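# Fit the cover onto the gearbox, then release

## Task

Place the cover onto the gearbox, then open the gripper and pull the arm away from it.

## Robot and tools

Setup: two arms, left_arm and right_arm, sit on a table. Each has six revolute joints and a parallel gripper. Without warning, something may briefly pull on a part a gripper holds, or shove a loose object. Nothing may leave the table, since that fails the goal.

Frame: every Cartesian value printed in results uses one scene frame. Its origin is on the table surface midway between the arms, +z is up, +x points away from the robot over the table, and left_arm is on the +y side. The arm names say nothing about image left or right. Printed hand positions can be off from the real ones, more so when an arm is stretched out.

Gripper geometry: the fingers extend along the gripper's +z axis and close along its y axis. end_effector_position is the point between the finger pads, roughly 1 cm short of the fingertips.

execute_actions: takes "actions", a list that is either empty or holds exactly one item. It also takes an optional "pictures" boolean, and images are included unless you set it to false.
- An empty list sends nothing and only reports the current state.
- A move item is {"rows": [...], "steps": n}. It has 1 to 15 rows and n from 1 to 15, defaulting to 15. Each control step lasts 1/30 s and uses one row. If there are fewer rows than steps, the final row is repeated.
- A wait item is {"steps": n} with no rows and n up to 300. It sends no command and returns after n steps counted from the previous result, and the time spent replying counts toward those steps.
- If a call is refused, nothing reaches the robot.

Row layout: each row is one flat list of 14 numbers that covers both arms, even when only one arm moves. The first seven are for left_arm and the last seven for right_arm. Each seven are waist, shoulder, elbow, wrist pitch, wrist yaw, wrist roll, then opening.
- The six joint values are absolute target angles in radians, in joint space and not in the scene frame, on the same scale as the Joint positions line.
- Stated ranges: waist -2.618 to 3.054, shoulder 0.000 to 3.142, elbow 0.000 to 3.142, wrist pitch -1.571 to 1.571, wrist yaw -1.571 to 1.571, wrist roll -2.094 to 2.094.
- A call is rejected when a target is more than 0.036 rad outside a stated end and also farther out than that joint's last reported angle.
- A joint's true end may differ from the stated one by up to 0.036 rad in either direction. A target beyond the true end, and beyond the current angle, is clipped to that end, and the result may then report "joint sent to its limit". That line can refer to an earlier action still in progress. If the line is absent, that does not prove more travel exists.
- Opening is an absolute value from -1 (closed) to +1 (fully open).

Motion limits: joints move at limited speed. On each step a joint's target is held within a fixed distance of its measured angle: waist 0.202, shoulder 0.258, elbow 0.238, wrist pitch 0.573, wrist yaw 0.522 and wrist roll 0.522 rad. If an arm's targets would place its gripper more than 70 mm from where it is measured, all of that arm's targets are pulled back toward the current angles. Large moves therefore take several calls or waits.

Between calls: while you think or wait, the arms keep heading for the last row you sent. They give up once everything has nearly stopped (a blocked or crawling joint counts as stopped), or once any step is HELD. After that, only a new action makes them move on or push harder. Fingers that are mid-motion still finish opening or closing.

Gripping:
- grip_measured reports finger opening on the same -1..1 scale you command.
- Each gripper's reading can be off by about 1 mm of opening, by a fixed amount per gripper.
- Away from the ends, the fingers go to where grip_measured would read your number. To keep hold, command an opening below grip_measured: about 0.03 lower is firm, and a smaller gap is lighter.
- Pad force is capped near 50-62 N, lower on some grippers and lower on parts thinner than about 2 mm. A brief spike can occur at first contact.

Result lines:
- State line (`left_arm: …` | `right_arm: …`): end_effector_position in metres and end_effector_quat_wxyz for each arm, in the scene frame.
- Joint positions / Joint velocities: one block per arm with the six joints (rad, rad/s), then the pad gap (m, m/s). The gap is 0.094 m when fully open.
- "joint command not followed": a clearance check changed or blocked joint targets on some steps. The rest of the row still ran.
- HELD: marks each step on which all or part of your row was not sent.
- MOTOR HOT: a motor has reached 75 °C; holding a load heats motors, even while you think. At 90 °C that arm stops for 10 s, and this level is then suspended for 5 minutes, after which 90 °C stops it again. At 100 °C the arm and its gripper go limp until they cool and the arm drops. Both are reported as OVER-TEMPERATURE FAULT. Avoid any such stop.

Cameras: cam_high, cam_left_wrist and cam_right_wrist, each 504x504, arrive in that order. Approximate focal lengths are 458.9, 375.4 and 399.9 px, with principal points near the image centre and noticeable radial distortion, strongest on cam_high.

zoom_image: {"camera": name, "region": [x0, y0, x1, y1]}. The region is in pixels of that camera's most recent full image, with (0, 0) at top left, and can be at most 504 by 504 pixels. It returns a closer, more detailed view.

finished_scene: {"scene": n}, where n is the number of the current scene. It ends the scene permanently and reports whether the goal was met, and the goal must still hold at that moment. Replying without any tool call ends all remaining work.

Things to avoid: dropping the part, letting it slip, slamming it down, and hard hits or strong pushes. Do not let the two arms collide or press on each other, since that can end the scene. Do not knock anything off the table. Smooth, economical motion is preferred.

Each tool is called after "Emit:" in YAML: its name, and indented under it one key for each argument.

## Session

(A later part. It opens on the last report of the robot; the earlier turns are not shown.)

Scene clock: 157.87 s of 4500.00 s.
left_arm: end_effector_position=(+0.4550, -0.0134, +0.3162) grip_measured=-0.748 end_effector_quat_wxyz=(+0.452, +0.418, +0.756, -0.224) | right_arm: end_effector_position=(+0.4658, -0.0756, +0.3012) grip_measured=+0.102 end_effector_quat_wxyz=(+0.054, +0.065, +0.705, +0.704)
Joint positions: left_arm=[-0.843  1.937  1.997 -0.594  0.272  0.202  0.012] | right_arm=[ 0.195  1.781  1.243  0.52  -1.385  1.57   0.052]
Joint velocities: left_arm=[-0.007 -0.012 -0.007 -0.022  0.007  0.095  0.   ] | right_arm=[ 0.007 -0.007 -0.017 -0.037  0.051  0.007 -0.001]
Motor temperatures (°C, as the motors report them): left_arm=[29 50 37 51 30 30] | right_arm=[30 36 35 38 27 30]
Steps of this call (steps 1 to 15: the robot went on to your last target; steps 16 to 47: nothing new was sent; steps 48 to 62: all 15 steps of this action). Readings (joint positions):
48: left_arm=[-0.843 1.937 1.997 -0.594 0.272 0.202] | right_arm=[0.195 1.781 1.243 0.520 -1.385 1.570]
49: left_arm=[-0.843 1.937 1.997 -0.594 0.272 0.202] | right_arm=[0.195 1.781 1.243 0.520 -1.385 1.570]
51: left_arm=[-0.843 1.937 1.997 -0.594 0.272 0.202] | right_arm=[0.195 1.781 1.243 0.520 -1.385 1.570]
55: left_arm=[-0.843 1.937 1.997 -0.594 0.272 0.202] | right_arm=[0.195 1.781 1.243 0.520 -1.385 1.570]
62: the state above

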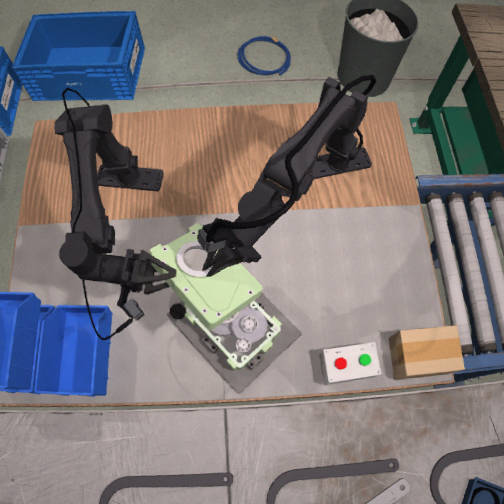

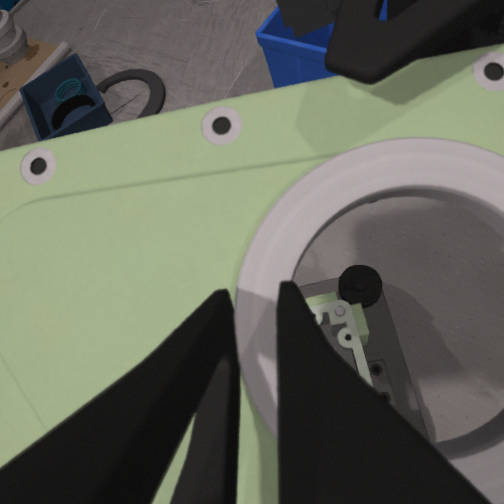

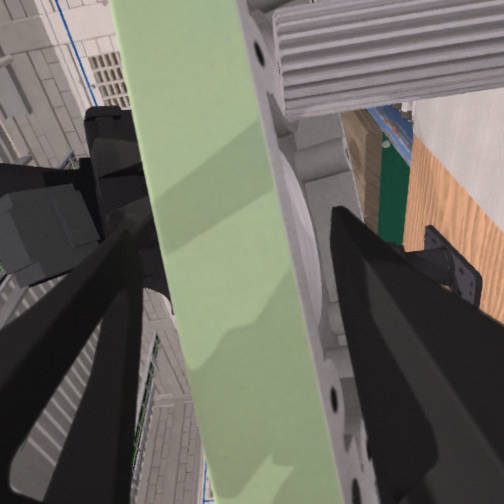

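Emit:
execute_actions:
  actions:
    - {"rows":[[-0.845,1.915,1.995,-0.54,0.28,0.195,-0.8,0.205,1.76,1.25,0.53,-1.37,1.57,0.1],[-0.845,1.915,1.995,-0.54,0.28,0.195,-0.8,0.215,1.76,1.25,0.53,-1.36,1.57,0.1],[-0.845,1.915,1.995,-0.54,0.28,0.195,-0.8,0.225,1.76,1.25,0.53,-1.35,1.57,0.1],[-0.845,1.915,1.995,-0.54,0.28,0.195,-0.8,0.235,1.76,1.25,0.53,-1.34,1.57,0.1],[-0.845,1.915,1.995,-0.54,0.28,0.195,-0.8,0.245,1.76,1.25,0.53,-1.33,1.57,0.1]],"steps":12}
  pictures: false

Emit:
execute_actions:
  actions:
    - {"rows":[[-0.845,1.915,1.995,-0.54,0.28,0.195,-0.756,0.245,1.76,1.225,0.535,-1.33,1.57,0.1],[-0.845,1.915,1.995,-0.54,0.28,0.195,-0.756,0.245,1.76,1.215,0.54,-1.33,1.57,0.1],[-0.845,1.915,1.995,-0.54,0.28,0.195,-0.756,0.245,1.76,1.205,0.55,-1.33,1.57,0.1],[-0.845,1.915,1.995,-0.54,0.28,0.195,-0.756,0.245,1.76,1.195,0.56,-1.33,1.57,0.1],[-0.845,1.915,1.995,-0.54,0.28,0.195,-0.756,0.245,1.76,1.185,0.57,-1.33,1.57,0.1],[-0.845,1.915,1.995,-0.54,0.28,0.195,-0.756,0.245,1.76,1.175,0.58,-1.33,1.57,0.1],[-0.845,1.915,1.995,-0.54,0.28,0.195,-0.756,0.245,1.76,1.165,0.59,-1.33,1.57,0.1]],"steps":15}

Scene clock: 159.53 s of 4500.00 s.
left_arm: end_effector_position=(+0.4546, -0.0128, +0.3152) grip_measured=-0.748 end_effector_quat_wxyz=(+0.450, +0.419, +0.756, -0.223) | right_arm: end_effector_position=(+0.4661, -0.0651, +0.3011) grip_measured=+0.102 end_effector_quat_wxyz=(+0.055, +0.066, +0.705, +0.704)
Joint positions: left_arm=[-0.843  1.937  1.997 -0.6    0.271  0.206  0.012] | right_arm=[ 0.223  1.781  1.243  0.52  -1.354  1.57   0.052]
Joint velocities: left_arm=[-0.002 -0.007  0.002  0.007  0.007 -0.037  0.   ] | right_arm=[ 0.002  0.002 -0.012  0.037 -0.051  0.022 -0.001]
Motor temperatures (°C, as the motors report them): left_arm=[29 50 37 51 30 30] | right_arm=[30 36 35 38 27 30]
Steps of this call (steps 1 to 15: the robot went on to your last target; steps 16 to 38: nothing new was sent; steps 39 to 50: all 12 steps of this action). Readings (joint positions):
39: left_arm=[-0.843 1.937 1.997 -0.594 0.272 0.202] | right_arm=[0.195 1.781 1.243 0.520 -1.383 1.570]
40: left_arm=[-0.843 1.937 1.997 -0.594 0.272 0.202] | right_arm=[0.196 1.781 1.243 0.520 -1.380 1.570]
42: left_arm=[-0.843 1.937 1.997 -0.594 0.272 0.202] | right_arm=[0.205 1.781 1.243 0.520 -1.369 1.570]
46: left_arm=[-0.843 1.937 1.997 -0.599 0.271 0.205] | right_arm=[0.223 1.781 1.243 0.520 -1.357 1.570]
50: the state above

Scene clock: 160.03 s of 4500.00 s.
left_arm: end_effector_position=(+0.4535, -0.0133, +0.3147) grip_measured=-0.745 end_effector_quat_wxyz=(+0.450, +0.425, +0.753, -0.222) | right_arm: end_effector_position=(+0.4627, -0.0634, +0.2852) grip_measured=+0.102 end_effector_quat_wxyz=(+0.054, +0.075, +0.705, +0.703)
Joint positions: left_arm=[-0.843  1.937  1.997 -0.603  0.276  0.219  0.012] | right_arm=[ 0.228  1.781  1.182  0.571 -1.338  1.573  0.052]
Joint velocities: left_arm=[-0.017  0.017 -0.007  0.081 -0.037 -0.066  0.   ] | right_arm=[ 0.012  0.002 -0.002 -0.022  0.007  0.022 -0.   ]
Motor temperatures (°C, as the motors report them): left_arm=[29 49 37 51 30 30] | right_arm=[30 36 35 38 27 30]
Steps of this call (steps 1 to 15: all 15 steps of this action). Readings (joint positions):
1: left_arm=[-0.843 1.937 1.997 -0.600 0.271 0.206] | right_arm=[0.223 1.781 1.243 0.520 -1.354 1.570]
2: left_arm=[-0.843 1.937 1.997 -0.600 0.271 0.206] | right_arm=[0.223 1.781 1.241 0.521 -1.352 1.570]
4: left_arm=[-0.843 1.937 1.997 -0.600 0.271 0.208] | right_arm=[0.223 1.781 1.229 0.529 -1.349 1.570]
8: left_arm=[-0.843 1.937 1.997 -0.601 0.276 0.215] | right_arm=[0.227 1.781 1.193 0.553 -1.342 1.571]
15: the state above

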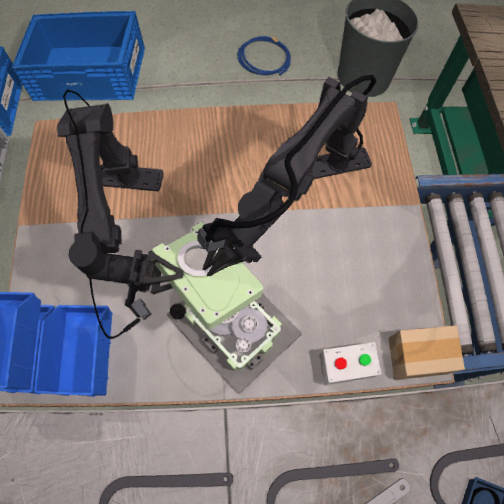

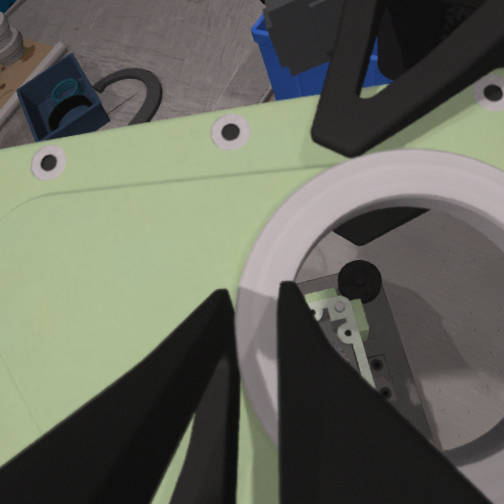

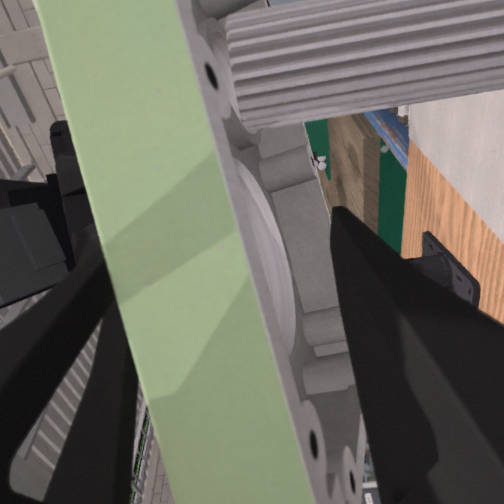

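Emit:
execute_actions:
  actions:
    - {"rows":[[-0.845,1.93,1.995,-0.58,0.278,0.215,-0.74,0.23,1.76,1.19,0.58,-1.335,1.57,0.05],[-0.845,1.93,1.995,-0.58,0.278,0.215,-0.72,0.23,1.76,1.19,0.58,-1.335,1.57,0.0],[-0.845,1.93,1.995,-0.58,0.278,0.215,-0.7,0.23,1.76,1.19,0.58,-1.335,1.57,-0.03],[-0.845,1.93,1.995,-0.58,0.278,0.215,-0.68,0.23,1.76,1.19,0.58,-1.335,1.57,-0.06],[-0.845,1.93,1.995,-0.58,0.278,0.215,-0.65,0.23,1.76,1.19,0.58,-1.335,1.57,-0.09],[-0.845,1.93,1.995,-0.58,0.278,0.215,-0.62,0.23,1.76,1.19,0.58,-1.335,1.57,-0.12],[-0.845,1.93,1.995,-0.58,0.278,0.215,-0.6,0.23,1.76,1.19,0.58,-1.335,1.57,-0.15],[-0.845,1.93,1.995,-0.58,0.278,0.215,-0.6,0.23,1.76,1.19,0.58,-1.335,1.57,-0.18],[-0.845,1.93,1.995,-0.58,0.278,0.215,-0.6,0.23,1.76,1.19,0.58,-1.335,1.57,-0.21],[-0.845,1.93,1.995,-0.58,0.278,0.215,-0.6,0.23,1.76,1.19,0.58,-1.335,1.57,-0.24],[-0.845,1.93,1.995,-0.58,0.278,0.215,-0.6,0.23,1.76,1.19,0.58,-1.335,1.57,-0.27],[-0.845,1.93,1.995,-0.58,0.278,0.215,-0.6,0.23,1.76,1.19,0.58,-1.335,1.57,-0.3]],"steps":15}

Scene clock: 162.03 s of 4500.00 s.
left_arm: end_effector_position=(+0.4532, -0.0138, +0.3151) grip_measured=-0.602 end_effector_quat_wxyz=(+0.450, +0.427, +0.752, -0.223) | right_arm: end_effector_position=(+0.4674, -0.0656, +0.2876) grip_measured=-0.288 end_effector_quat_wxyz=(+0.073, +0.075, +0.704, +0.703)
Joint positions: left_arm=[-0.843  1.937  1.997 -0.601  0.28   0.222  0.019] | right_arm=[ 0.225  1.781  1.182  0.593 -1.315  1.568  0.033]
Joint velocities: left_arm=[ 0.007  0.002 -0.002 -0.051 -0.081 -0.007  0.001] | right_arm=[-0.002 -0.002  0.012  0.051 -0.007  0.007 -0.001]
Motor temperatures (°C, as the motors report them): left_arm=[29 49 37 51 30 30] | right_arm=[30 36 35 37 27 30]
Steps of this call (steps 1 to 15: the robot went on to your last target; steps 16 to 45: nothing new was sent; steps 46 to 60: all 15 steps of this action). Readings (joint positions):
46: left_arm=[-0.843 1.937 1.997 -0.604 0.276 0.221] | right_arm=[0.228 1.781 1.182 0.573 -1.338 1.573]
47: left_arm=[-0.843 1.937 1.997 -0.606 0.276 0.222] | right_arm=[0.228 1.781 1.182 0.575 -1.338 1.573]
49: left_arm=[-0.843 1.937 1.997 -0.607 0.280 0.222] | right_arm=[0.228 1.781 1.182 0.574 -1.336 1.571]
53: left_arm=[-0.843 1.937 1.997 -0.602 0.280 0.222] | right_arm=[0.228 1.781 1.182 0.580 -1.328 1.567]
60: the state above

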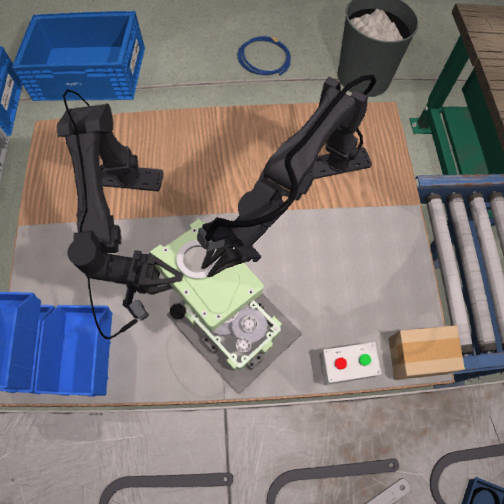

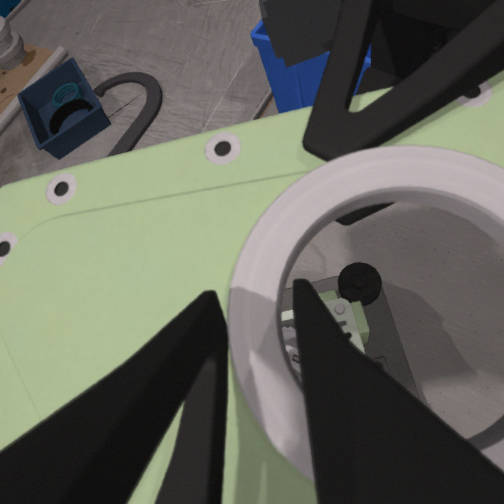

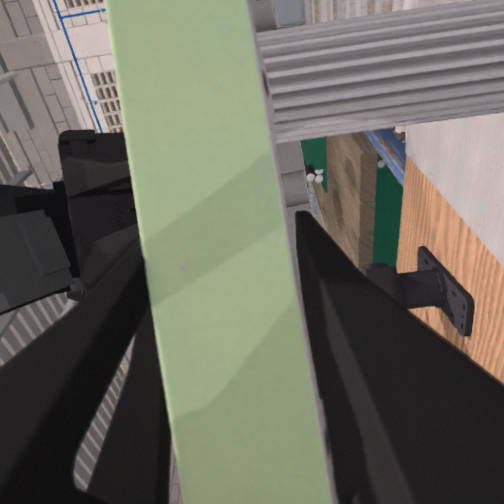

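Leveling nicely. Close further.

Emit:
execute_actions:
  actions:
    - {"rows":[[-0.845,1.93,1.995,-0.58,0.278,0.215,-0.5,0.23,1.76,1.19,0.58,-1.325,1.57,-0.33],[-0.845,1.93,1.995,-0.58,0.278,0.215,-0.5,0.23,1.76,1.19,0.58,-1.325,1.57,-0.36],[-0.845,1.93,1.995,-0.58,0.278,0.215,-0.5,0.23,1.76,1.19,0.58,-1.325,1.57,-0.39],[-0.845,1.93,1.995,-0.58,0.278,0.215,-0.5,0.23,1.76,1.19,0.58,-1.325,1.57,-0.42],[-0.845,1.93,1.995,-0.58,0.278,0.215,-0.5,0.23,1.76,1.19,0.58,-1.325,1.57,-0.45]],"steps":15}

Scene clock: 163.47 s of 4500.00 s.
left_arm: end_effector_position=(+0.4532, -0.0138, +0.3151) grip_measured=-0.502 end_effector_quat_wxyz=(+0.450, +0.427, +0.752, -0.223) | right_arm: end_effector_position=(+0.4671, -0.0657, +0.2897) grip_measured=-0.332 end_effector_quat_wxyz=(+0.077, +0.071, +0.703, +0.703)
Joint positions: left_arm=[-0.843  1.937  1.997 -0.601  0.28   0.222  0.023] | right_arm=[ 0.225  1.778  1.182  0.601 -1.314  1.568  0.031]
Joint velocities: left_arm=[-0.017 -0.007 -0.032 -0.051 -0.022 -0.007 -0.001] | right_arm=[-0.007  0.002 -0.022 -0.007  0.066 -0.051  0.001]
Motor temperatures (°C, as the motors report them): left_arm=[29 49 37 51 30 30] | right_arm=[30 36 35 37 27 30]
Steps of this call (steps 1 to 15: the robot went on to your last target; steps 16 to 28: nothing new was sent; steps 29 to 43: all 15 steps of this action). Readings (joint positions):
29: left_arm=[-0.843 1.937 1.997 -0.601 0.280 0.222] | right_arm=[0.225 1.781 1.182 0.595 -1.315 1.568]
30: left_arm=[-0.843 1.937 1.997 -0.601 0.280 0.222] | right_arm=[0.225 1.780 1.182 0.599 -1.315 1.568]
32: left_arm=[-0.843 1.937 1.997 -0.601 0.280 0.222] | right_arm=[0.225 1.778 1.182 0.601 -1.314 1.568]
36: left_arm=[-0.843 1.937 1.997 -0.601 0.280 0.222] | right_arm=[0.225 1.778 1.182 0.601 -1.314 1.568]
43: the state above

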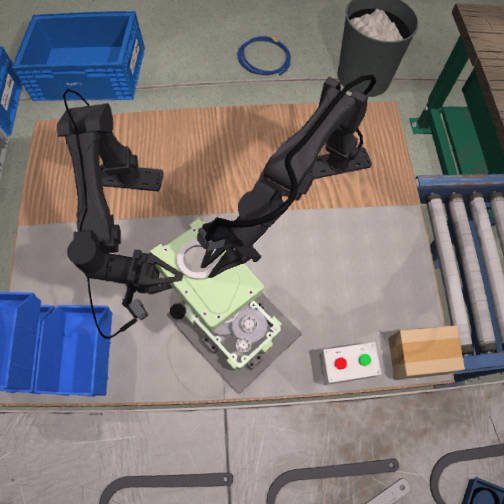

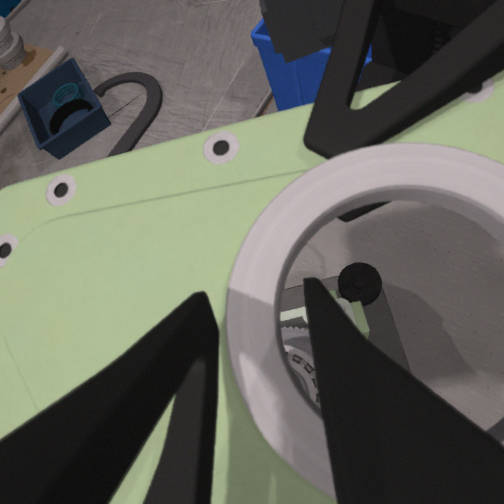

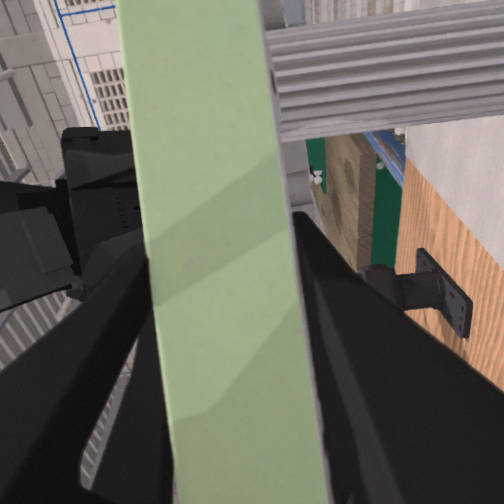

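Emit:
execute_actions:
  actions:
    - {"rows":[[-0.845,1.91,2.0,-0.56,0.278,0.215,-0.5,0.23,1.76,1.19,0.59,-1.32,1.57,-0.4],[-0.845,1.89,2.0,-0.53,0.278,0.215,-0.5,0.23,1.76,1.19,0.59,-1.32,1.57,-0.4],[-0.845,1.87,2.0,-0.51,0.278,0.215,-0.5,0.23,1.76,1.19,0.59,-1.32,1.57,-0.4],[-0.845,1.84,2.0,-0.5,0.278,0.215,-0.5,0.23,1.76,1.19,0.59,-1.32,1.57,-0.4],[-0.845,1.8,2.0,-0.49,0.278,0.215,-0.5,0.23,1.76,1.19,0.59,-1.32,1.57,-0.4],[-0.84,1.76,1.96,-0.47,0.278,0.215,-0.5,0.23,1.76,1.19,0.59,-1.32,1.57,-0.4],[-0.83,1.71,1.9,-0.44,0.29,0.1,-0.5,0.23,1.76,1.19,0.59,-1.32,1.57,-0.4],[-0.81,1.66,1.84,-0.4,0.3,0,-0.5,0.23,1.76,1.19,0.59,-1.32,1.57,-0.4],[-0.78,1.61,1.78,-0.36,0.32,-0.1,-0.5,0.23,1.76,1.19,0.59,-1.32,1.57,-0.4],[-0.75,1.56,1.72,-0.32,0.34,-0.2,-0.5,0.23,1.76,1.19,0.59,-1.32,1.57,-0.4],[-0.72,1.51,1.66,-0.28,0.36,-0.3,-0.5,0.23,1.76,1.19,0.59,-1.32,1.57,-0.4],[-0.69,1.46,1.6,-0.24,0.38,-0.4,-0.5,0.23,1.76,1.19,0.59,-1.32,1.57,-0.4],[-0.66,1.41,1.53,-0.2,0.4,-0.5,-0.5,0.23,1.76,1.19,0.59,-1.32,1.57,-0.4],[-0.63,1.35,1.46,-0.15,0.43,-0.6,-0.5,0.23,1.76,1.19,0.59,-1.32,1.57,-0.4],[-0.6,1.28,1.4,-0.1,0.45,-0.7,-0.5,0.23,1.76,1.19,0.59,-1.32,1.57,-0.4]],"steps":15}
  pictures: false

Emit:
execute_actions:
  actions:
    - {"rows":[[-0.6,1.28,1.4,-0.1,0.45,-1.57,0.4,0.23,1.76,1.19,0.59,-1.32,1.57,-0.4]],"steps":15}

Scene clock: 166.47 s of 4500.00 s.
left_arm: end_effector_position=(+0.4033, +0.1112, +0.4384) grip_measured=-0.502 end_effector_quat_wxyz=(+0.544, +0.174, +0.731, -0.373) | right_arm: end_effector_position=(+0.4671, -0.0657, +0.2897) grip_measured=-0.332 end_effector_quat_wxyz=(+0.077, +0.071, +0.703, +0.703)
Joint positions: left_arm=[-0.656  1.396  1.532 -0.276  0.366 -0.317  0.023] | right_arm=[ 0.225  1.778  1.182  0.601 -1.314  1.568  0.031]
Joint velocities: left_arm=[ 1.057 -1.81  -1.902  1.297  0.388 -2.542  0.   ] | right_arm=[-0.007 -0.007  0.002 -0.081  0.022 -0.051 -0.001]
Motor temperatures (°C, as the motors report them): left_arm=[29 49 37 50 30 30] | right_arm=[30 36 35 37 27 30]
Steps of this call (steps 1 to 15: the robot went on to your last target; steps 16 to 75: nothing new was sent; steps 76 to 90: all 15 steps of this action). Readings (joint positions):
76: left_arm=[-0.843 1.937 1.997 -0.600 0.280 0.222] | right_arm=[0.225 1.778 1.182 0.601 -1.314 1.568]
77: left_arm=[-0.843 1.936 1.997 -0.595 0.280 0.222] | right_arm=[0.225 1.778 1.182 0.601 -1.314 1.568]
79: left_arm=[-0.843 1.926 1.997 -0.580 0.279 0.222] | right_arm=[0.225 1.778 1.182 0.601 -1.314 1.568]
83: left_arm=[-0.841 1.821 1.932 -0.524 0.280 0.178] | right_arm=[0.225 1.778 1.182 0.601 -1.314 1.568]
90: the state above

Scene clock: 166.97 s of 4500.00 s.
left_arm: end_effector_position=(+0.3828, +0.1353, +0.4646) grip_measured=+0.398 end_effector_quat_wxyz=(+0.284, -0.218, +0.672, -0.649) | right_arm: end_effector_position=(+0.4671, -0.0657, +0.2897) grip_measured=-0.332 end_effector_quat_wxyz=(+0.077, +0.071, +0.703, +0.703)
Joint positions: left_arm=[-0.597  1.278  1.413 -0.131  0.438 -1.474  0.066] | right_arm=[ 0.225  1.778  1.182  0.601 -1.314  1.568  0.031]
Joint velocities: left_arm=[-0.002  0.027 -0.002  0.051  0.037 -0.623 -0.   ] | right_arm=[ 0.012  0.007 -0.012 -0.022  0.037 -0.051 -0.   ]
Motor temperatures (°C, as the motors report them): left_arm=[29 48 37 50 30 30] | right_arm=[30 36 35 37 27 30]
Steps of this call (steps 1 to 15: all 15 steps of this action). Readings (joint positions):
1: left_arm=[-0.624 1.341 1.479 -0.247 0.375 -0.413] | right_arm=[0.225 1.778 1.182 0.601 -1.314 1.568]
2: left_arm=[-0.604 1.302 1.449 -0.227 0.383 -0.513] | right_arm=[0.225 1.778 1.182 0.601 -1.314 1.568]
4: left_arm=[-0.597 1.269 1.432 -0.186 0.401 -0.711] | right_arm=[0.225 1.778 1.182 0.601 -1.314 1.568]
8: left_arm=[-0.597 1.268 1.425 -0.134 0.427 -1.107] | right_arm=[0.225 1.778 1.182 0.601 -1.314 1.568]
15: the state above

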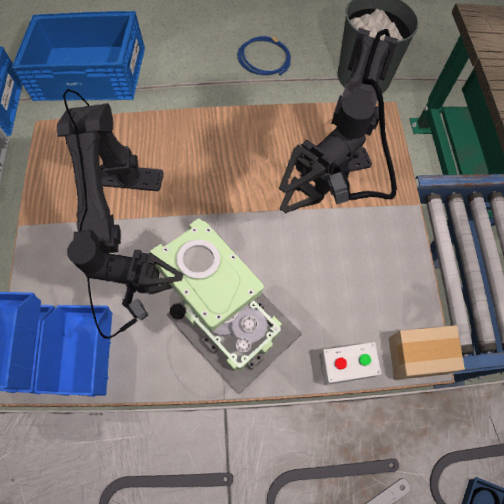

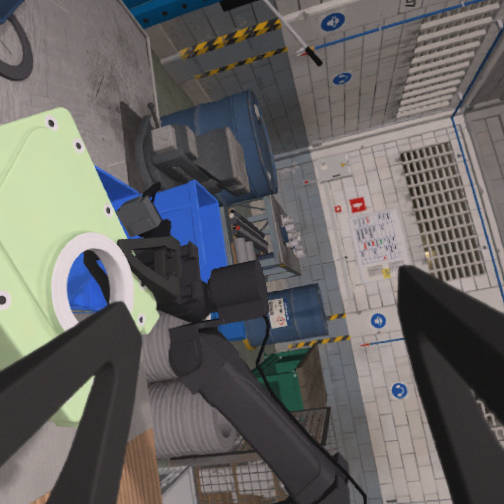

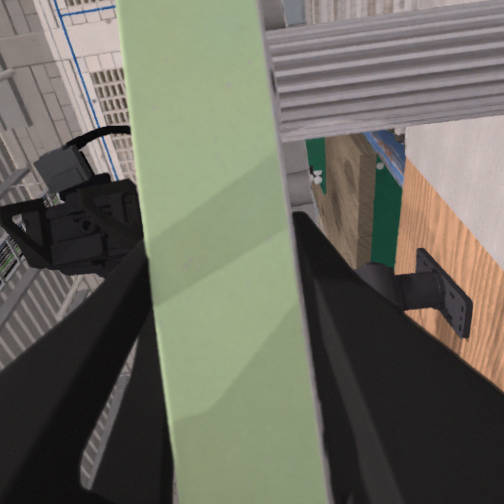

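Emit:
execute_actions:
  actions:
    - {"rows":[[-0.6,1.285,1.35,-0.04,0.45,-1.57,0.4,0.23,1.76,1.19,0.59,-1.32,1.57,-0.4],[-0.6,1.29,1.3,0.02,0.45,-1.57,0.4,0.23,1.76,1.19,0.59,-1.32,1.57,-0.4],[-0.6,1.3,1.25,0.08,0.45,-1.57,0.4,0.23,1.76,1.19,0.59,-1.32,1.57,-0.4],[-0.6,1.31,1.2,0.14,0.45,-1.57,0.4,0.23,1.76,1.19,0.59,-1.32,1.57,-0.4],[-0.6,1.32,1.15,0.2,0.45,-1.57,0.4,0.23,1.76,1.19,0.59,-1.32,1.57,-0.4],[-0.6,1.33,1.1,0.26,0.45,-1.57,0.4,0.23,1.76,1.19,0.59,-1.32,1.57,-0.4],[-0.6,1.34,1.05,0.32,0.45,-1.57,0.4,0.23,1.76,1.19,0.59,-1.32,1.57,-0.4],[-0.6,1.35,1.0,0.38,0.45,-1.57,0.4,0.23,1.76,1.19,0.59,-1.32,1.57,-0.4],[-0.6,1.365,0.96,0.44,0.45,-1.57,0.4,0.23,1.76,1.19,0.59,-1.32,1.57,-0.4],[-0.6,1.38,0.93,0.49,0.45,-1.57,0.4,0.23,1.76,1.19,0.59,-1.32,1.57,-0.4],[-0.6,1.4,0.9,0.53,0.45,-1.57,0.4,0.23,1.76,1.19,0.59,-1.32,1.57,-0.4],[-0.6,1.42,0.88,0.57,0.45,-1.57,0.4,0.23,1.76,1.19,0.59,-1.32,1.57,-0.4],[-0.6,1.44,0.86,0.6,0.45,-1.57,0.4,0.23,1.76,1.19,0.59,-1.32,1.57,-0.4],[-0.6,1.455,0.85,0.62,0.45,-1.57,0.4,0.23,1.76,1.19,0.59,-1.32,1.57,-0.4],[-0.6,1.465,0.845,0.63,0.45,-1.57,0.4,0.23,1.76,1.19,0.59,-1.32,1.57,-0.4]],"steps":15}
  pictures: false

Emit:
execute_actions:
  actions:
    - {"steps":20}

Scene clock: 169.60 s of 4500.00 s.
left_arm: end_effector_position=(+0.4240, +0.1166, +0.2547) grip_measured=+0.398 end_effector_quat_wxyz=(+0.207, -0.290, +0.699, -0.620) | right_arm: end_effector_position=(+0.4671, -0.0657, +0.2897) grip_measured=-0.332 end_effector_quat_wxyz=(+0.077, +0.071, +0.703, +0.703)
Joint positions: left_arm=[-0.597  1.461  0.861  0.439  0.443 -1.572  0.066] | right_arm=[ 0.225  1.778  1.182  0.601 -1.314  1.568  0.031]
Joint velocities: left_arm=[-0.012  0.505 -0.403  0.769  0.066  0.051 -0.001] | right_arm=[-0.002 -0.012 -0.012 -0.022 -0.007  0.007  0.   ]
Motor temperatures (°C, as the motors report them): left_arm=[29 47 36 50 30 30] | right_arm=[30 37 35 37 27 30]
Steps of this call (steps 1 to 30: the robot went on to your last target; steps 31 to 64: nothing new was sent; steps 65 to 79: all 15 steps of this action). Readings (joint positions):
65: left_arm=[-0.597 1.278 1.405 -0.113 0.442 -1.570] | right_arm=[0.225 1.778 1.182 0.601 -1.314 1.568]
66: left_arm=[-0.597 1.278 1.386 -0.083 0.442 -1.570] | right_arm=[0.225 1.778 1.182 0.601 -1.314 1.568]
68: left_arm=[-0.597 1.277 1.315 0.000 0.443 -1.570] | right_arm=[0.225 1.778 1.182 0.601 -1.314 1.568]
72: left_arm=[-0.597 1.310 1.111 0.180 0.443 -1.571] | right_arm=[0.225 1.778 1.182 0.601 -1.314 1.568]
79: the state above

Scene clock: 170.27 s of 4500.00 s.
left_arm: end_effector_position=(+0.4291, +0.1144, +0.2718) grip_measured=+0.398 end_effector_quat_wxyz=(+0.238, -0.261, +0.672, -0.651) | right_arm: end_effector_position=(+0.4671, -0.0657, +0.2897) grip_measured=-0.332 end_effector_quat_wxyz=(+0.077, +0.071, +0.703, +0.703)
Joint positions: left_arm=[-0.597  1.488  0.842  0.603  0.443 -1.572  0.066] | right_arm=[ 0.225  1.778  1.182  0.601 -1.314  1.568  0.031]
Joint velocities: left_arm=[-0.022  0.002 -0.002  0.022  0.037  0.007 -0.001] | right_arm=[-0.002 -0.012  0.002  0.022 -0.066 -0.007 -0.001]
Motor temperatures (°C, as the motors report them): left_arm=[29 46 36 50 30 30] | right_arm=[30 37 35 37 27 30]
Steps of this call (steps 1 to 20: the robot went on to your last target). Readings (joint positions):
1: left_arm=[-0.597 1.476 0.850 0.460 0.443 -1.572] | right_arm=[0.225 1.778 1.182 0.601 -1.314 1.568]
2: left_arm=[-0.597 1.485 0.844 0.476 0.443 -1.572] | right_arm=[0.225 1.778 1.182 0.601 -1.314 1.568]
4: left_arm=[-0.597 1.488 0.842 0.505 0.443 -1.572] | right_arm=[0.225 1.778 1.182 0.601 -1.314 1.568]
8: left_arm=[-0.597 1.488 0.842 0.571 0.443 -1.572] | right_arm=[0.225 1.778 1.182 0.601 -1.314 1.568]
20: the state above

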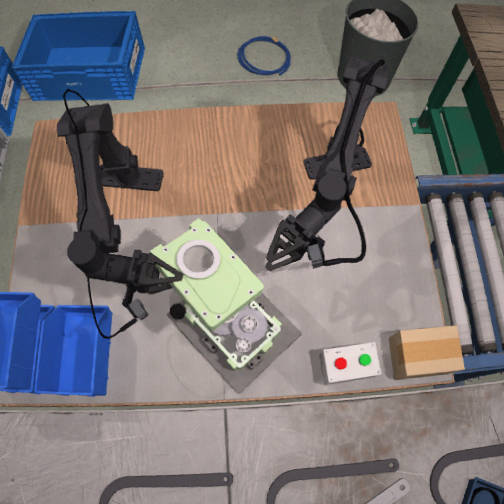

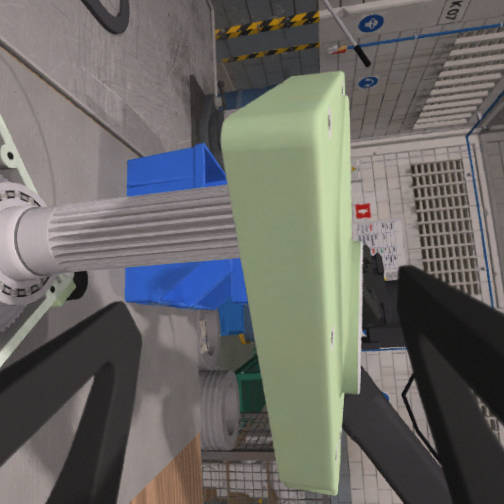

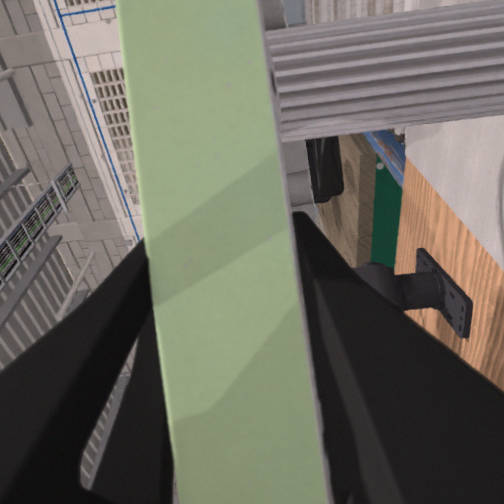

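Emit:
execute_actions:
  actions:
    - {"rows":[[-0.61,1.465,0.89,0.64,0.44,-1.57,0.4,0.23,1.76,1.19,0.59,-1.32,1.57,-0.4],[-0.62,1.475,0.91,0.64,0.43,-1.57,0.4,0.23,1.76,1.19,0.59,-1.32,1.57,-0.4],[-0.63,1.49,0.93,0.64,0.42,-1.57,0.4,0.23,1.76,1.19,0.59,-1.32,1.57,-0.4],[-0.64,1.505,0.945,0.64,0.41,-1.57,0.4,0.23,1.76,1.19,0.59,-1.32,1.57,-0.4],[-0.65,1.52,0.96,0.64,0.4,-1.57,0.4,0.23,1.76,1.19,0.59,-1.32,1.57,-0.4],[-0.66,1.535,0.975,0.64,0.39,-1.57,0.4,0.23,1.76,1.19,0.59,-1.32,1.57,-0.4],[-0.67,1.55,0.99,0.64,0.38,-1.57,0.4,0.23,1.76,1.19,0.59,-1.32,1.57,-0.4],[-0.68,1.565,1.005,0.64,0.37,-1.57,0.4,0.23,1.76,1.19,0.59,-1.32,1.57,-0.4],[-0.69,1.58,1.02,0.64,0.36,-1.57,0.4,0.23,1.76,1.19,0.59,-1.32,1.57,-0.4],[-0.7,1.595,1.035,0.64,0.35,-1.57,0.4,0.23,1.76,1.19,0.59,-1.32,1.57,-0.4],[-0.705,1.61,1.05,0.64,0.345,-1.57,0.4,0.23,1.76,1.19,0.59,-1.32,1.57,-0.4],[-0.71,1.625,1.065,0.64,0.34,-1.57,0.4,0.23,1.76,1.19,0.59,-1.32,1.57,-0.4]],"steps":15}
  pictures: false

Emit:
execute_actions:
  actions:
    - {"steps":10}

Emit:
zoom_image:
  camera: "cam_high"
  region: [120,190,340,410]

Scene clock: 172.57 s of 4500.00 s.
left_arm: end_effector_position=(+0.4469, +0.0706, +0.3090) grip_measured=+0.398 end_effector_quat_wxyz=(+0.255, -0.234, +0.651, -0.676) | right_arm: end_effector_position=(+0.4697, -0.0695, +0.2910) grip_measured=-0.335 end_effector_quat_wxyz=(+0.085, +0.074, +0.702, +0.703)
Joint positions: left_arm=[-0.689  1.602  1.021  0.627  0.367 -1.572  0.066] | right_arm=[ 0.217  1.777  1.182  0.608 -1.307  1.568  0.031]
Joint velocities: left_arm=[-0.007  0.071  0.007 -0.022 -0.139 -0.051  0.001] | right_arm=[ 0.002 -0.007  0.002  0.007  0.022 -0.022  0.001]
Motor temperatures (°C, as the motors report them): left_arm=[29 46 37 50 30 30] | right_arm=[30 37 35 36 27 30]
Steps of this call (steps 1 to 15: the robot went on to your last target; steps 16 to 54: nothing new was sent; steps 55 to 69: all 15 steps of this action). Readings (joint positions):
55: left_arm=[-0.597 1.488 0.843 0.604 0.443 -1.572] | right_arm=[0.225 1.778 1.182 0.601 -1.314 1.568]
56: left_arm=[-0.598 1.488 0.848 0.604 0.441 -1.572] | right_arm=[0.225 1.778 1.182 0.601 -1.314 1.568]
58: left_arm=[-0.609 1.492 0.874 0.604 0.434 -1.572] | right_arm=[0.225 1.778 1.182 0.601 -1.314 1.568]
62: left_arm=[-0.651 1.527 0.951 0.620 0.409 -1.572] | right_arm=[0.225 1.778 1.182 0.601 -1.314 1.568]
69: the state above

Scene clock: 172.90 s of 4500.00 s.
left_arm: end_effector_position=(+0.4480, +0.0709, +0.3075) grip_measured=+0.398 end_effector_quat_wxyz=(+0.255, -0.236, +0.651, -0.674) | right_arm: end_effector_position=(+0.4697, -0.0695, +0.2911) grip_measured=-0.335 end_effector_quat_wxyz=(+0.085, +0.073, +0.702, +0.703)
Joint positions: left_arm=[-0.689  1.605  1.021  0.627  0.362 -1.572  0.066] | right_arm=[ 0.217  1.777  1.182  0.609 -1.307  1.568  0.031]
Joint velocities: left_arm=[ 0.012  0.022 -0.002 -0.051 -0.081  0.022 -0.001] | right_arm=[ 0.002 -0.007 -0.002  0.037 -0.022  0.007  0.   ]
Motor temperatures (°C, as the motors report them): left_arm=[29 45 37 50 30 30] | right_arm=[30 37 35 36 27 30]
Steps of this call (steps 1 to 10: the robot went on to your last target). Readings (joint positions):
1: left_arm=[-0.689 1.604 1.021 0.627 0.364 -1.572] | right_arm=[0.217 1.777 1.182 0.609 -1.307 1.568]
2: left_arm=[-0.689 1.605 1.021 0.627 0.363 -1.572] | right_arm=[0.217 1.777 1.182 0.609 -1.307 1.568]
4: left_arm=[-0.689 1.605 1.021 0.627 0.362 -1.572] | right_arm=[0.217 1.777 1.182 0.609 -1.307 1.568]
8: left_arm=[-0.689 1.605 1.021 0.627 0.362 -1.572] | right_arm=[0.217 1.777 1.182 0.609 -1.307 1.568]
10: the state above

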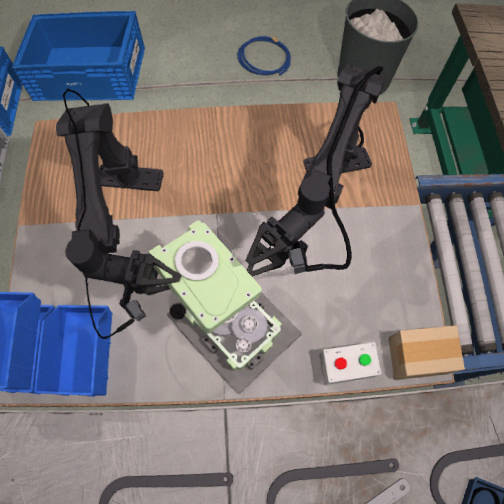

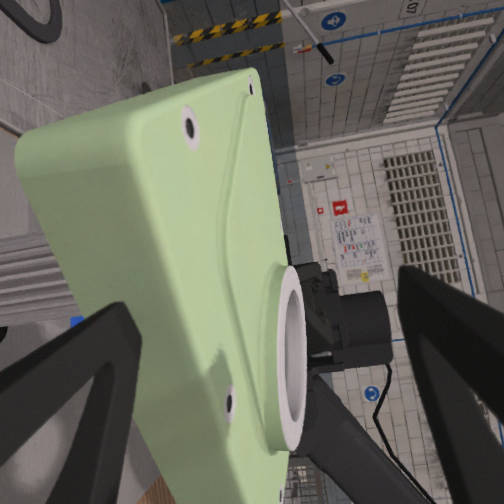

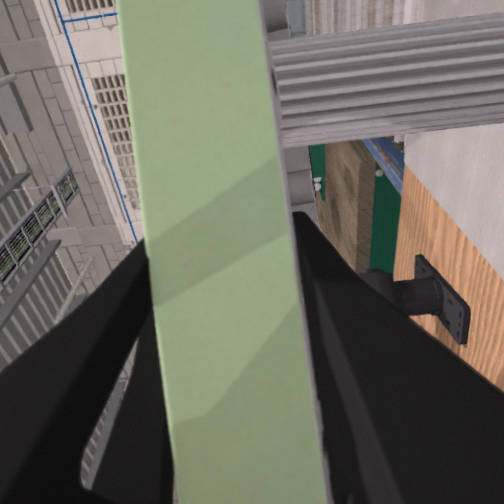

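Region (120, 190, 340, 410) of cam_high's 504x504 image, scaled by 2.291, with more detail than that image has.

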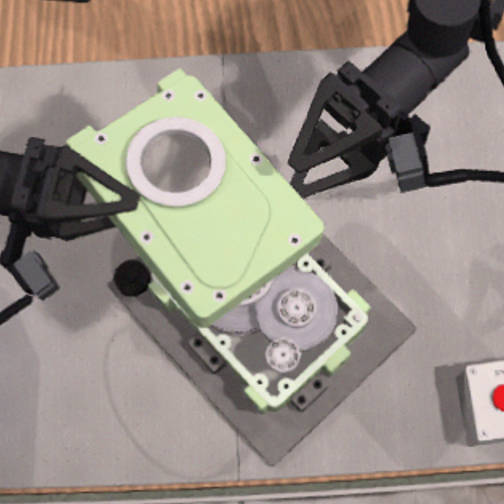

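Emit:
execute_actions:
  actions:
    - {"rows":[[-0.69,1.58,1.02,0.64,0.36,-1.57,0.4,0.225,1.76,1.19,0.6,-1.315,1.57,-0.4],[-0.69,1.58,1.0,0.64,0.36,-1.57,0.5,0.225,1.76,1.19,0.6,-1.315,1.57,-0.4],[-0.69,1.58,0.98,0.64,0.36,-1.57,0.6,0.225,1.76,1.19,0.6,-1.315,1.57,-0.4],[-0.69,1.58,0.965,0.64,0.36,-1.57,0.7,0.225,1.76,1.19,0.6,-1.315,1.57,-0.4],[-0.69,1.58,0.955,0.64,0.36,-1.57,0.7,0.225,1.76,1.19,0.6,-1.315,1.57,-0.4]],"steps":15}

Scene clock: 174.20 s of 4500.00 s.
left_arm: end_effector_position=(+0.4423, +0.0739, +0.2853) grip_measured=+0.698 end_effector_quat_wxyz=(+0.245, -0.247, +0.664, -0.663) | right_arm: end_effector_position=(+0.4698, -0.0696, +0.2912) grip_measured=-0.335 end_effector_quat_wxyz=(+0.086, +0.074, +0.702, +0.703)
Joint positions: left_arm=[-0.689  1.597  0.964  0.631  0.363 -1.572  0.08 ] | right_arm=[ 0.216  1.777  1.182  0.61  -1.307  1.569  0.031]
Joint velocities: left_arm=[-0.012 -0.002  0.012  0.037  0.022 -0.022 -0.   ] | right_arm=[-0.002  0.012  0.002 -0.022 -0.007 -0.022 -0.   ]
Motor temperatures (°C, as the motors report them): left_arm=[29 45 37 50 30 30] | right_arm=[30 37 35 36 27 30]
Steps of this call (steps 1 to 15: the robot went on to your last target; steps 16 to 24: nothing new was sent; steps 25 to 39: all 15 steps of this action). Readings (joint positions):
25: left_arm=[-0.689 1.604 1.021 0.626 0.363 -1.572] | right_arm=[0.216 1.777 1.182 0.610 -1.307 1.568]
26: left_arm=[-0.689 1.603 1.020 0.625 0.363 -1.572] | right_arm=[0.216 1.777 1.182 0.610 -1.307 1.568]
28: left_arm=[-0.689 1.600 1.008 0.630 0.363 -1.572] | right_arm=[0.216 1.777 1.182 0.610 -1.307 1.569]
32: left_arm=[-0.689 1.597 0.970 0.631 0.363 -1.572] | right_arm=[0.216 1.777 1.182 0.610 -1.307 1.569]
39: the state above

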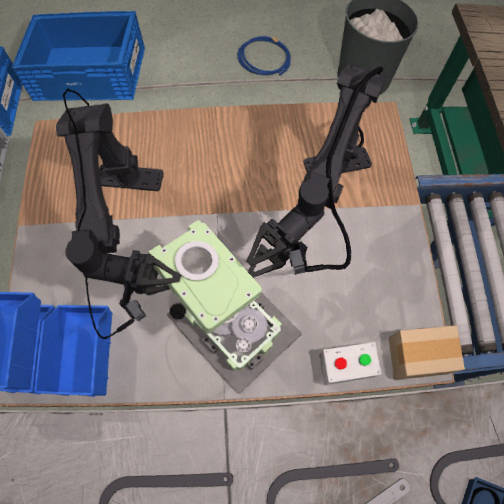

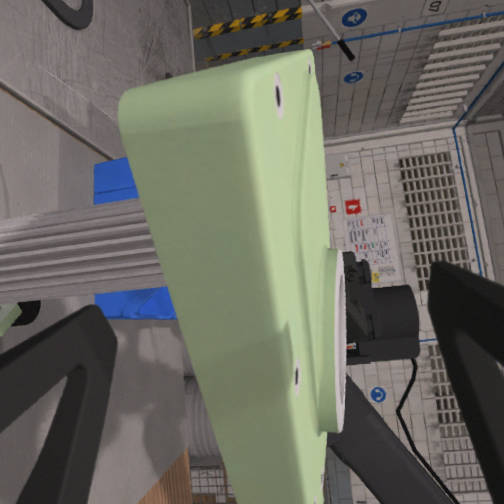

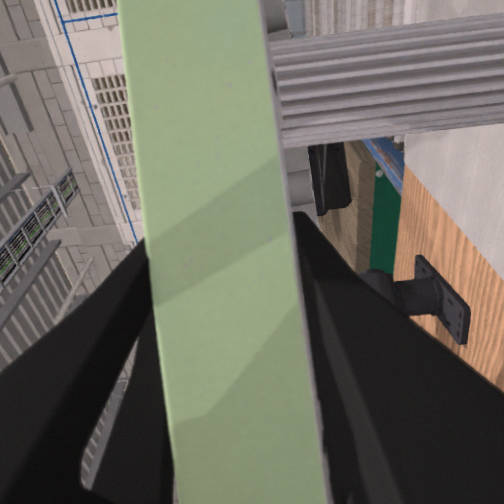

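Emit:
execute_actions:
  actions:
    - {"rows":[[-0.695,1.6,0.98,0.645,0.355,-1.57,0.7,0.225,1.76,1.19,0.6,-1.315,1.57,-0.4],[-0.7,1.615,1.0,0.65,0.35,-1.57,0.7,0.225,1.76,1.19,0.6,-1.315,1.57,-0.4],[-0.705,1.63,1.01,0.655,0.345,-1.57,0.7,0.225,1.76,1.19,0.6,-1.315,1.57,-0.4],[-0.71,1.64,1.02,0.66,0.34,-1.57,0.7,0.225,1.76,1.19,0.6,-1.315,1.57,-0.4],[-0.714,1.65,1.03,0.665,0.335,-1.57,0.7,0.225,1.76,1.19,0.6,-1.315,1.57,-0.4],[-0.718,1.66,1.04,0.67,0.33,-1.57,0.7,0.225,1.76,1.19,0.6,-1.315,1.57,-0.4],[-0.721,1.67,1.05,0.675,0.327,-1.57,0.7,0.225,1.76,1.19,0.6,-1.315,1.57,-0.4],[-0.724,1.68,1.06,0.68,0.324,-1.57,0.7,0.225,1.76,1.19,0.6,-1.315,1.57,-0.4],[-0.726,1.69,1.068,0.685,0.322,-1.57,0.7,0.225,1.76,1.19,0.6,-1.315,1.57,-0.4],[-0.728,1.7,1.075,0.69,0.32,-1.57,0.7,0.225,1.76,1.19,0.6,-1.315,1.57,-0.4]],"steps":15}
  pictures: false

Emit:
execute_actions:
  actions:
    - {"steps":10}

Scene clock: 176.13 s of 4500.00 s.
left_arm: end_effector_position=(+0.4585, +0.0529, +0.2755) grip_measured=+0.698 end_effector_quat_wxyz=(+0.244, -0.248, +0.665, -0.661) | right_arm: end_effector_position=(+0.4698, -0.0696, +0.2912) grip_measured=-0.335 end_effector_quat_wxyz=(+0.086, +0.074, +0.702, +0.703)
Joint positions: left_arm=[-0.719  1.701  1.039  0.655  0.332 -1.572  0.08 ] | right_arm=[ 0.216  1.777  1.182  0.61  -1.307  1.569  0.031]
Joint velocities: left_arm=[-0.012 -0.002  0.002 -0.022 -0.081  0.037 -0.001] | right_arm=[ 0.012  0.007 -0.002  0.007 -0.007 -0.051 -0.   ]
Motor temperatures (°C, as the motors report them): left_arm=[29 45 37 50 30 30] | right_arm=[30 37 35 36 27 30]
Steps of this call (steps 1 to 15: the robot went on to your last target; steps 16 to 43: nothing new was sent; steps 44 to 58: all 15 steps of this action). Readings (joint positions):
44: left_arm=[-0.689 1.597 0.964 0.631 0.363 -1.572] | right_arm=[0.216 1.777 1.182 0.610 -1.307 1.569]
45: left_arm=[-0.689 1.598 0.964 0.631 0.362 -1.572] | right_arm=[0.216 1.777 1.182 0.610 -1.307 1.569]
47: left_arm=[-0.691 1.610 0.972 0.633 0.358 -1.572] | right_arm=[0.216 1.777 1.182 0.610 -1.307 1.569]
51: left_arm=[-0.706 1.658 1.009 0.642 0.345 -1.572] | right_arm=[0.216 1.777 1.182 0.610 -1.307 1.569]
58: the state above

Scene clock: 176.47 s of 4500.00 s.
left_arm: end_effector_position=(+0.4591, +0.0533, +0.2775) grip_measured=+0.698 end_effector_quat_wxyz=(+0.247, -0.247, +0.662, -0.663) | right_arm: end_effector_position=(+0.4698, -0.0696, +0.2912) grip_measured=-0.335 end_effector_quat_wxyz=(+0.086, +0.074, +0.702, +0.703)
Joint positions: left_arm=[-0.719  1.701  1.039  0.663  0.329 -1.572  0.08 ] | right_arm=[ 0.216  1.777  1.182  0.61  -1.307  1.569  0.031]
Joint velocities: left_arm=[0.012 0.002 0.002 0.095 0.022 0.051 0.   ] | right_arm=[-0.012  0.002 -0.002 -0.051 -0.007 -0.022 -0.   ]
Motor temperatures (°C, as the motors report them): left_arm=[29 45 37 50 30 30] | right_arm=[30 37 35 36 27 30]
Steps of this call (steps 1 to 10: the robot went on to your last target). Readings (joint positions):
1: left_arm=[-0.719 1.701 1.039 0.656 0.332 -1.572] | right_arm=[0.216 1.777 1.182 0.610 -1.307 1.569]
2: left_arm=[-0.719 1.701 1.039 0.658 0.331 -1.572] | right_arm=[0.216 1.777 1.182 0.610 -1.307 1.569]
4: left_arm=[-0.719 1.701 1.039 0.661 0.330 -1.572] | right_arm=[0.216 1.777 1.182 0.610 -1.307 1.569]
8: left_arm=[-0.719 1.701 1.039 0.663 0.329 -1.572] | right_arm=[0.216 1.777 1.182 0.610 -1.307 1.569]
10: the state above

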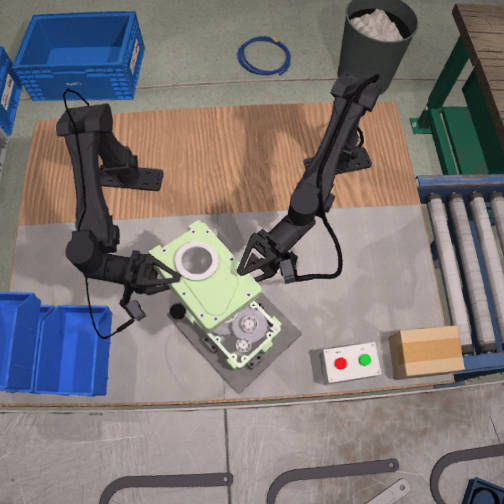

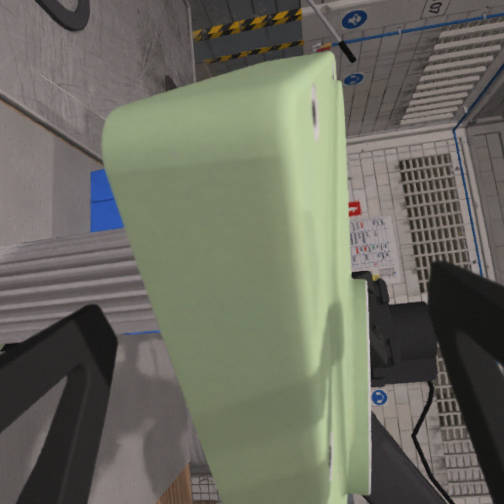

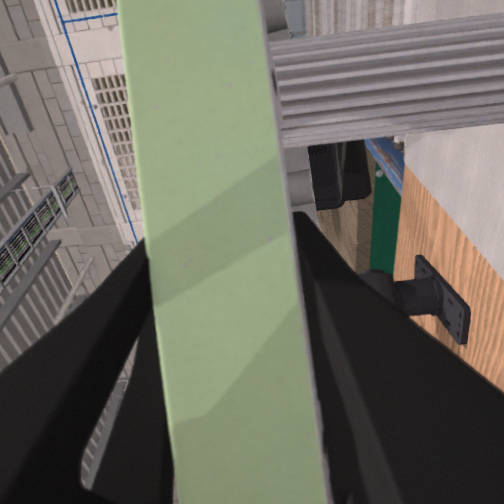

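Close; compliance centres it.

Emit:
execute_actions:
  actions:
    - {"rows":[[-0.72,1.7,1.04,0.66,0.328,-1.57,0.4,0.225,1.76,1.19,0.6,-1.315,1.57,-0.4],[-0.72,1.7,1.04,0.66,0.328,-1.57,0.2,0.225,1.76,1.19,0.6,-1.315,1.57,-0.4],[-0.72,1.7,1.04,0.66,0.328,-1.57,0.0,0.225,1.76,1.19,0.6,-1.315,1.57,-0.4],[-0.72,1.7,1.04,0.66,0.328,-1.57,-0.1,0.225,1.76,1.19,0.6,-1.315,1.57,-0.4],[-0.72,1.7,1.04,0.66,0.328,-1.57,-0.15,0.225,1.76,1.19,0.6,-1.315,1.57,-0.4],[-0.72,1.7,1.04,0.66,0.328,-1.57,-0.2,0.225,1.76,1.19,0.6,-1.315,1.57,-0.4],[-0.72,1.7,1.04,0.66,0.328,-1.57,-0.24,0.225,1.76,1.19,0.6,-1.315,1.57,-0.4],[-0.72,1.7,1.04,0.66,0.328,-1.57,-0.28,0.225,1.76,1.19,0.6,-1.315,1.57,-0.4],[-0.72,1.7,1.04,0.66,0.328,-1.57,-0.31,0.225,1.76,1.19,0.6,-1.315,1.57,-0.4],[-0.72,1.7,1.04,0.66,0.328,-1.57,-0.34,0.225,1.76,1.19,0.6,-1.315,1.57,-0.4],[-0.72,1.7,1.04,0.66,0.328,-1.57,-0.4,0.225,1.76,1.19,0.6,-1.315,1.57,-0.4]],"steps":15}

Scene clock: 178.23 s of 4500.00 s.
left_arm: end_effector_position=(+0.4591, +0.0534, +0.2767) grip_measured=-0.313 end_effector_quat_wxyz=(+0.244, -0.250, +0.662, -0.663) | right_arm: end_effector_position=(+0.4701, -0.0697, +0.2911) grip_measured=-0.344 end_effector_quat_wxyz=(+0.083, +0.077, +0.701, +0.704)
Joint positions: left_arm=[-0.719  1.701  1.039  0.66   0.328 -1.577  0.032] | right_arm=[ 0.216  1.777  1.182  0.61  -1.306  1.578  0.031]
Joint velocities: left_arm=[-0.007  0.002 -0.002 -0.007  0.007 -0.007 -0.   ] | right_arm=[-0.002 -0.002 -0.012  0.051 -0.007 -0.007 -0.001]
Motor temperatures (°C, as the motors report them): left_arm=[29 44 37 50 30 30] | right_arm=[30 37 35 36 27 30]
Steps of this call (steps 1 to 15: the robot went on to your last target; steps 16 to 38: nothing new was sent; steps 39 to 53: all 15 steps of this action). Readings (joint positions):
39: left_arm=[-0.719 1.701 1.039 0.664 0.328 -1.572] | right_arm=[0.216 1.777 1.182 0.610 -1.307 1.569]
40: left_arm=[-0.719 1.701 1.039 0.664 0.328 -1.572] | right_arm=[0.216 1.777 1.182 0.610 -1.307 1.569]
42: left_arm=[-0.719 1.701 1.039 0.664 0.328 -1.572] | right_arm=[0.216 1.777 1.182 0.610 -1.307 1.569]
46: left_arm=[-0.719 1.701 1.039 0.661 0.328 -1.572] | right_arm=[0.216 1.777 1.182 0.610 -1.307 1.569]
53: the state above

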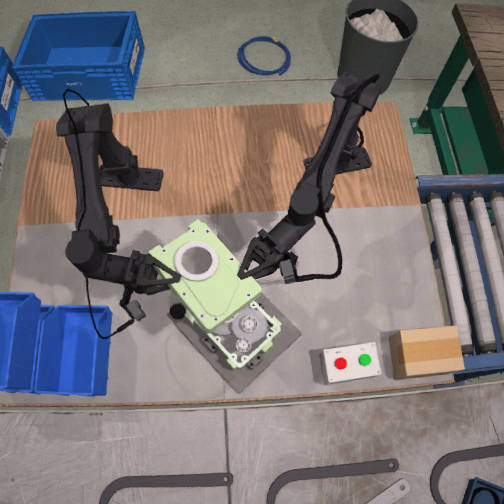

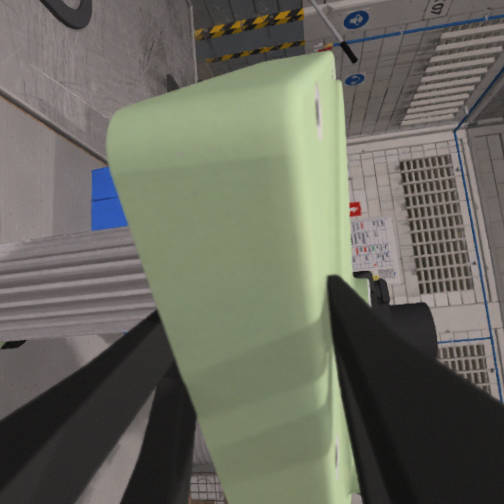

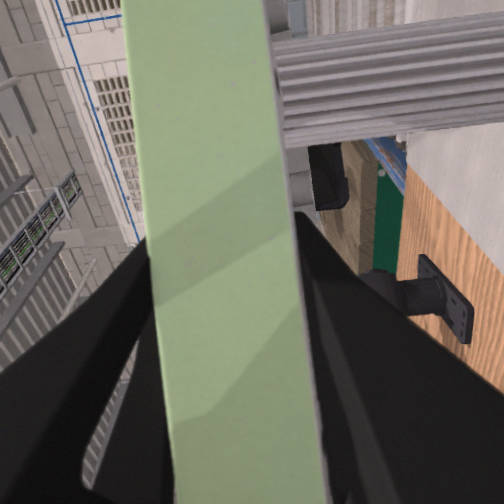

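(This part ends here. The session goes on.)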